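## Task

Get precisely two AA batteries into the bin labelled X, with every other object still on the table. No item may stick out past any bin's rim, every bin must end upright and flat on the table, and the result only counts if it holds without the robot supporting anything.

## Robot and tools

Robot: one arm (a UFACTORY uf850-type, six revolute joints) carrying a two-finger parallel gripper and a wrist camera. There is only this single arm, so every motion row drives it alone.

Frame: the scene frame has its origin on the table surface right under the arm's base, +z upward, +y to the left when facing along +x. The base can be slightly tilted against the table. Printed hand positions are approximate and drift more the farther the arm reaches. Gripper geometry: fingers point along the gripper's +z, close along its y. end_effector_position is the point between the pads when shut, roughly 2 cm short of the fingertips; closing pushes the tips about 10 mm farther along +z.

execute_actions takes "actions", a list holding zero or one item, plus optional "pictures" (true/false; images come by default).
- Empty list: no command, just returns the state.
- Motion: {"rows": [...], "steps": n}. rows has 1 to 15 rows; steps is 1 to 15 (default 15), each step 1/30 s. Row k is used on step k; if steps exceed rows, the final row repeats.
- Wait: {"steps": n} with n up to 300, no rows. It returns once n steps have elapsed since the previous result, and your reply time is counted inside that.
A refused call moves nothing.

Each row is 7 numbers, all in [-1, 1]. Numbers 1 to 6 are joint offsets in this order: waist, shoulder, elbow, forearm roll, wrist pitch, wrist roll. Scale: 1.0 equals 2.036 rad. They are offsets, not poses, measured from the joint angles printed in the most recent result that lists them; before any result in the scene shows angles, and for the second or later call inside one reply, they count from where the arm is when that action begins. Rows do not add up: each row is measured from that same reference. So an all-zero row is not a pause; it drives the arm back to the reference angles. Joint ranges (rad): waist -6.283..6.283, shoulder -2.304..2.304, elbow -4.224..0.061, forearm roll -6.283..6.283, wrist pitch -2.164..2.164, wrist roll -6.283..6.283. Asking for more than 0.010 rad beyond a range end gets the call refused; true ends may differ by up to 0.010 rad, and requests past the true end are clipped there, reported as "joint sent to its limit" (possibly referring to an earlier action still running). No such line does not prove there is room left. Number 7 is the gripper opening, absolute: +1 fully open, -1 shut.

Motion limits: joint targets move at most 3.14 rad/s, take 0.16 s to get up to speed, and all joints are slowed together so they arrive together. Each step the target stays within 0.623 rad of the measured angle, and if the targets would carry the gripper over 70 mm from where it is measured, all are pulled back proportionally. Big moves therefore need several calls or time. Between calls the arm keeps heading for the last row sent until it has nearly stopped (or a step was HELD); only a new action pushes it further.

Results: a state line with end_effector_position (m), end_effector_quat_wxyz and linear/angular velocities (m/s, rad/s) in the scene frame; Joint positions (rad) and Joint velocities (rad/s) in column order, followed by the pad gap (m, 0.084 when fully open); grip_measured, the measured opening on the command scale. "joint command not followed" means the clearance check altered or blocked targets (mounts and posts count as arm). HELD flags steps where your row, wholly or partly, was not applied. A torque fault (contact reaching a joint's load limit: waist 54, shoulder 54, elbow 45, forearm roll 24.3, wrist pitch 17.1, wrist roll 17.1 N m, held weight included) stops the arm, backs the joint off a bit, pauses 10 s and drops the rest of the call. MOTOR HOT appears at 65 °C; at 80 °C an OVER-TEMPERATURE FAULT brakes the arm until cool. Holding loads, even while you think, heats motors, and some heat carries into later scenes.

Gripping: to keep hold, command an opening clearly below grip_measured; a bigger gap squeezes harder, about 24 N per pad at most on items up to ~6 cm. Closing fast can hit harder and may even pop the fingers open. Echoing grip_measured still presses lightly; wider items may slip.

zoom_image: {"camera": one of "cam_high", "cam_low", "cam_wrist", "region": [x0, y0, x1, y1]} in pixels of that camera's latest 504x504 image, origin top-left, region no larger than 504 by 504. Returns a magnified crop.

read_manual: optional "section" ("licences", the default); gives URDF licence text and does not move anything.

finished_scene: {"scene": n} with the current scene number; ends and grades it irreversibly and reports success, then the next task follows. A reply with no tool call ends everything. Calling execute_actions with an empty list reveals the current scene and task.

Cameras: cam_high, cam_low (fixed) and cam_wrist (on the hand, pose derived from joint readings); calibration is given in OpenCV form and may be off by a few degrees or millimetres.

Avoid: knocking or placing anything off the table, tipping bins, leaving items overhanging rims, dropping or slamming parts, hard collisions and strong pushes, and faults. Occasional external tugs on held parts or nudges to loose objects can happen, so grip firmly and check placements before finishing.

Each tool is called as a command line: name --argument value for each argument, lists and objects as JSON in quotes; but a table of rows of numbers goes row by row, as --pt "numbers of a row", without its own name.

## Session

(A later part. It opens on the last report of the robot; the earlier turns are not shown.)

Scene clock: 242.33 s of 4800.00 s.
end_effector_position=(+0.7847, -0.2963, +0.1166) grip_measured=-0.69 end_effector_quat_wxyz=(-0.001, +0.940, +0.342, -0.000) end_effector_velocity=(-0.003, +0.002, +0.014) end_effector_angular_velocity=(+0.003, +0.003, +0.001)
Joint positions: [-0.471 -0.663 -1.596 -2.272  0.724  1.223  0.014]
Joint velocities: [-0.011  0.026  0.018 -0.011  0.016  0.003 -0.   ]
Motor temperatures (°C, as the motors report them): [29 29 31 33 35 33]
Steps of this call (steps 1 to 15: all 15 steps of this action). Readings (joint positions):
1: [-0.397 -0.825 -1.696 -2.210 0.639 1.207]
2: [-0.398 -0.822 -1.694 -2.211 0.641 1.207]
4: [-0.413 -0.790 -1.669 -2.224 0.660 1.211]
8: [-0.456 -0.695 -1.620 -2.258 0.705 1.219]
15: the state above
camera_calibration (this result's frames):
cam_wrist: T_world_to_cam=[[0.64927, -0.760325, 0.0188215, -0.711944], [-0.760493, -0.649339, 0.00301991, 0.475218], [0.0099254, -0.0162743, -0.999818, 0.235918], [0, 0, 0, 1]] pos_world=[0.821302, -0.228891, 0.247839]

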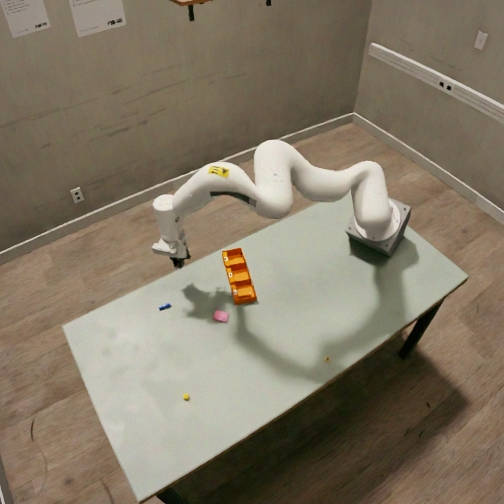

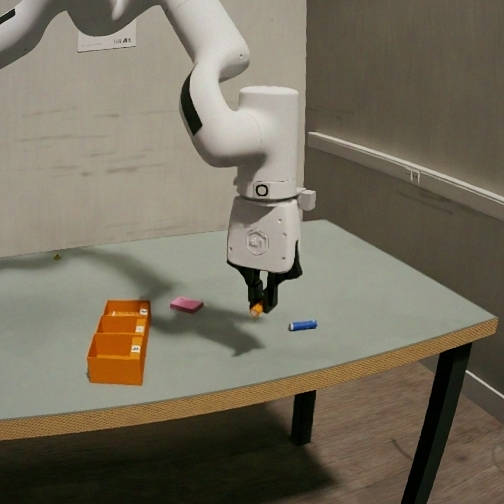

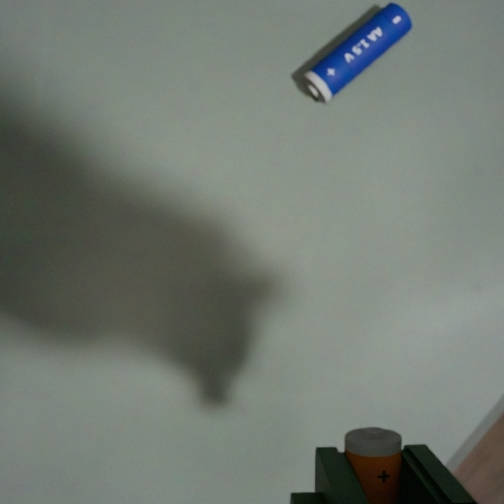

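execute_actions --actions '[{"rows":[[0.0915,0.2078,0.3906,0.2883,-0.1343,0.2475,-0.9]]}]' --pictures false

execute_actions --actions '[{"steps":25}]' --pictures false

execute_actions --actions '[{"rows":[[0.014,-0.0353,-0.0127,0.0575,-0.008,-0.051,-0.9]]}]'

Scene clock: 256.07 s of 4800.00 s.
end_effector_position=(+0.7108, -0.1692, +0.1032) grip_measured=-0.69 end_effector_quat_wxyz=(-0.010, +0.999, +0.030, +0.028) end_effector_velocity=(-0.300, +0.234, -0.043) end_effector_angular_velocity=(+0.051, +0.137, -1.361)
Joint positions: [-0.353 -0.393 -1.113 -1.899  0.551  1.543  0.014]
Joint velocities: [ 0.237  0.53   1.085  0.743 -0.347  0.636  0.   ]
Motor temperatures (°C, as the motors report them): [29 29 31 33 35 33]
Steps of this call (steps 1 to 15: the robot went on to your last target; steps 16 to 90: nothing new was sent; then 10.23 s passed at rest; steps 91 to 105: all 15 steps of this action). Readings (joint positions):
91: [-0.472 -0.660 -1.594 -2.273 0.725 1.223]
92: [-0.471 -0.657 -1.590 -2.269 0.722 1.227]
94: [-0.459 -0.630 -1.546 -2.228 0.702 1.263]
98: [-0.411 -0.523 -1.381 -2.083 0.637 1.385]
105: the state above

Scene clock: 256.90 s of 4800.00 s.
end_effector_position=(+0.6100, -0.1072, +0.0959) grip_measured=-0.69 end_effector_quat_wxyz=(-0.000, +0.986, -0.166, +0.000) end_effector_velocity=(-0.000, +0.001, -0.000) end_effector_angular_velocity=(-0.001, -0.000, -0.001)
Joint positions: [-0.285 -0.24  -0.801 -1.685  0.45   1.727  0.014]
Joint velocities: [ 0.002  0.001  0.002  0.002 -0.002  0.001  0.   ]
Motor temperatures (°C, as the motors report them): [29 29 31 33 35 33]
Steps of this call (steps 1 to 25: the robot went on to your last target). Readings (joint positions):
1: [-0.345 -0.376 -1.077 -1.875 0.539 1.564]
2: [-0.337 -0.358 -1.042 -1.850 0.528 1.585]
4: [-0.322 -0.324 -0.972 -1.803 0.505 1.626]
8: [-0.295 -0.265 -0.850 -1.720 0.467 1.696]
25: the state above

Scene clock: 257.40 s of 4800.00 s.
end_effector_position=(+0.6103, -0.1070, +0.0662) grip_measured=-0.69 end_effector_quat_wxyz=(-0.000, +0.986, -0.166, -0.000) end_effector_velocity=(+0.001, -0.000, -0.002) end_effector_angular_velocity=(-0.001, -0.002, +0.000)
Joint positions: [-0.256 -0.311 -0.826 -1.569  0.434  1.624  0.014]
Joint velocities: [ 0.002 -0.006 -0.003  0.012 -0.002 -0.011 -0.   ]
Motor temperatures (°C, as the motors report them): [29 29 31 33 35 33]
Steps of this call (steps 1 to 15: all 15 steps of this action). Readings (joint positions):
1: [-0.285 -0.241 -0.801 -1.685 0.450 1.726]
2: [-0.284 -0.243 -0.802 -1.681 0.449 1.722]
4: [-0.275 -0.265 -0.810 -1.644 0.444 1.689]
8: [-0.259 -0.304 -0.823 -1.583 0.436 1.637]
15: the state above
camera_calibration (this result's frames):
cam_wrist: T_world_to_cam=[[-0.318258, -0.947802, 0.0195634, 0.116535], [-0.947953, 0.318387, 0.0037877, 0.683564], [-0.00981872, -0.0173397, -0.999801, 0.202262], [0, 0, 0, 1]] pos_world=[0.687061, -0.103679, 0.197353]

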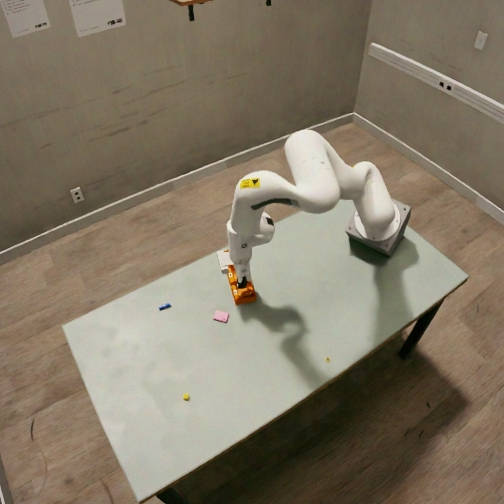

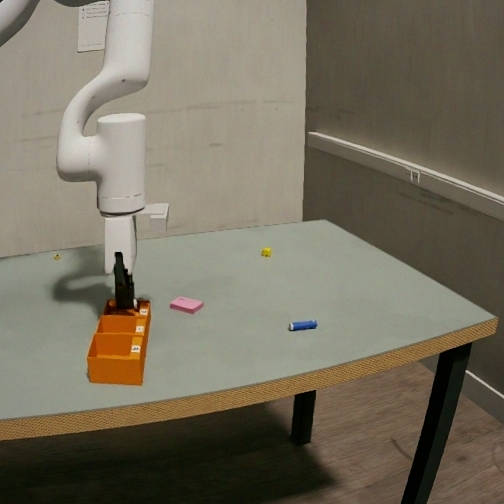

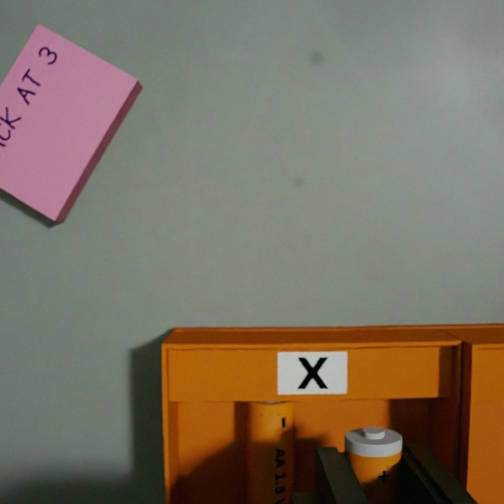

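execute_actions --actions '[{"rows":[[0.0145,-0.0358,-0.0146,0.0603,-0.005,-0.0535,-0.9]]}]' --pictures false

execute_actions --actions '[{"rows":[[0,0,0,0,0,0,-0.55]],"steps":10}]'

execute_actions --actions '[{"rows":[[-0.035,0.092,0.04,-0.15,0.017,0.135,-0.55]]}]'

Scene clock: 265.03 s of 4800.00 s.
end_effector_position=(+0.6106, -0.1057, +0.0357) grip_measured=-0.69 end_effector_quat_wxyz=(-0.001, +0.986, -0.165, -0.000) end_effector_velocity=(+0.000, +0.001, -0.003) end_effector_angular_velocity=(+0.001, -0.000, +0.003)
Joint positions: [-0.227 -0.383 -0.856 -1.448  0.424  1.516  0.014]
Joint velocities: [ 0.004 -0.007 -0.004  0.012 -0.    -0.012 -0.   ]
Motor temperatures (°C, as the motors report them): [29 29 31 33 35 33]
Steps of this call (steps 1 to 15: the robot went on to your last target; steps 16 to 90: nothing new was sent; then 4.13 s passed at rest; steps 91 to 105: all 15 steps of this action). Readings (joint positions):
91: [-0.256 -0.312 -0.827 -1.568 0.434 1.622]
92: [-0.255 -0.314 -0.828 -1.564 0.433 1.618]
94: [-0.246 -0.336 -0.837 -1.526 0.430 1.585]
98: [-0.230 -0.376 -0.852 -1.462 0.425 1.530]
105: the state above

Scene clock: 265.37 s of 4800.00 s.
end_effector_position=(+0.6106, -0.1057, +0.0357) grip_measured=-0.57 end_effector_quat_wxyz=(-0.001, +0.986, -0.165, +0.000) end_effector_velocity=(-0.002, -0.001, -0.000) end_effector_angular_velocity=(-0.001, +0.002, -0.003)
Joint positions: [-0.227 -0.383 -0.856 -1.448  0.424  1.516  0.019]
Joint velocities: [-0.001 -0.001  0.001  0.    -0.001  0.001  0.   ]
Motor temperatures (°C, as the motors report them): [29 29 31 33 35 33]
Steps of this call (steps 1 to 10: all 10 steps of this action). Readings (joint positions):
1: [-0.227 -0.384 -0.856 -1.447 0.424 1.516]
2: [-0.227 -0.384 -0.856 -1.447 0.424 1.515]
4: [-0.227 -0.383 -0.856 -1.448 0.424 1.516]
8: [-0.227 -0.383 -0.856 -1.448 0.424 1.516]
10: the state above
camera_calibration (this result's frames):
cam_wrist: T_world_to_cam=[[-0.315586, -0.948717, 0.01849, 0.11681], [-0.948855, 0.315695, 0.00323178, 0.683876], [-0.00890326, -0.0165245, -0.999824, 0.17138], [0, 0, 0, 1]] pos_world=[0.687288, -0.102245, 0.166979]

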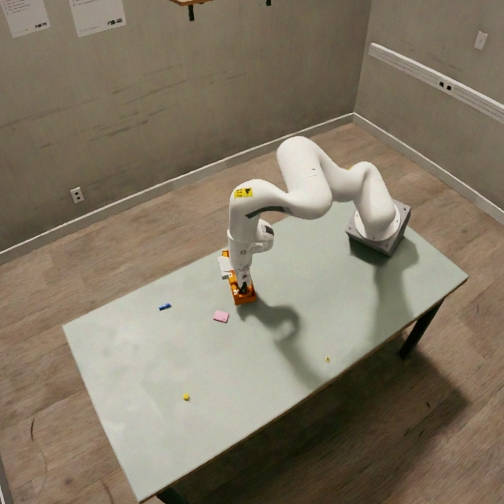

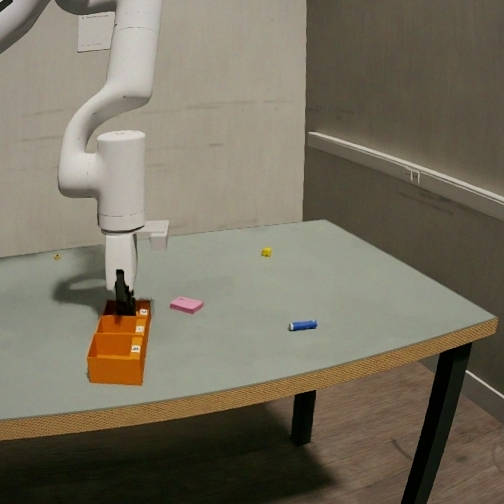

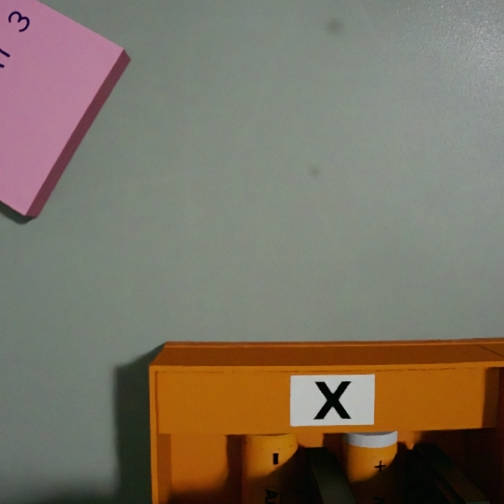

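Scene clock: 265.87 s of 4800.00 s.
end_effector_position=(+0.6027, -0.1047, +0.1104) grip_measured=-0.57 end_effector_quat_wxyz=(+0.001, +0.986, -0.170, -0.005) end_effector_velocity=(-0.004, +0.001, +0.011) end_effector_angular_velocity=(-0.000, +0.009, -0.005)
Joint positions: [-0.297 -0.2   -0.776 -1.748  0.458  1.786  0.019]
Joint velocities: [-0.011  0.029  0.014 -0.055  0.007  0.052 -0.   ]
Motor temperatures (°C, as the motors report them): [29 29 31 33 35 33]
Steps of this call (steps 1 to 15: all 15 steps of this action). Readings (joint positions):
1: [-0.227 -0.383 -0.856 -1.448 0.424 1.516]
2: [-0.228 -0.381 -0.855 -1.452 0.425 1.520]
4: [-0.238 -0.356 -0.842 -1.495 0.430 1.560]
8: [-0.281 -0.242 -0.796 -1.675 0.450 1.719]
15: the state above
camera_calibration (this result's frames):
cam_wrist: T_world_to_cam=[[-0.32495, -0.945446, 0.0232126, 0.119296], [-0.945541, 0.325279, 0.0120943, 0.67387], [-0.0189851, -0.0180184, -0.999657, 0.251853], [0, 0, 0, 1]] pos_world=[0.680718, -0.10187, 0.240847]

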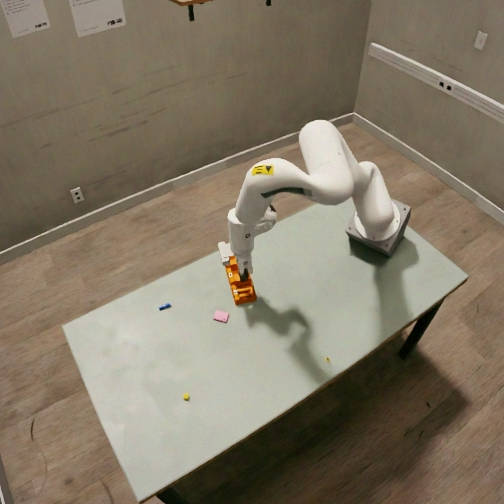

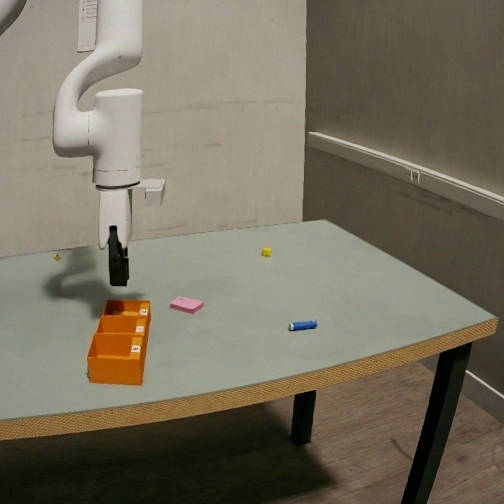

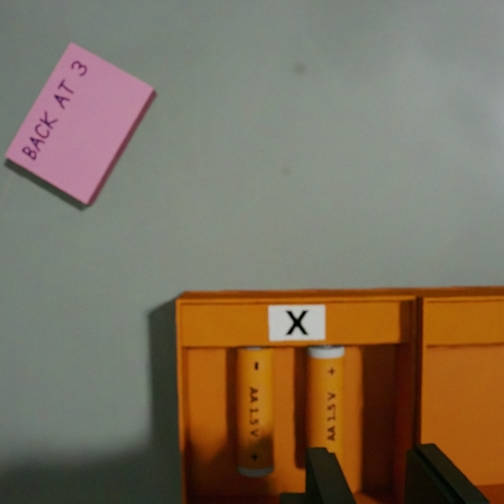

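finished_scene --scene 1

The scene is finished: the task was done.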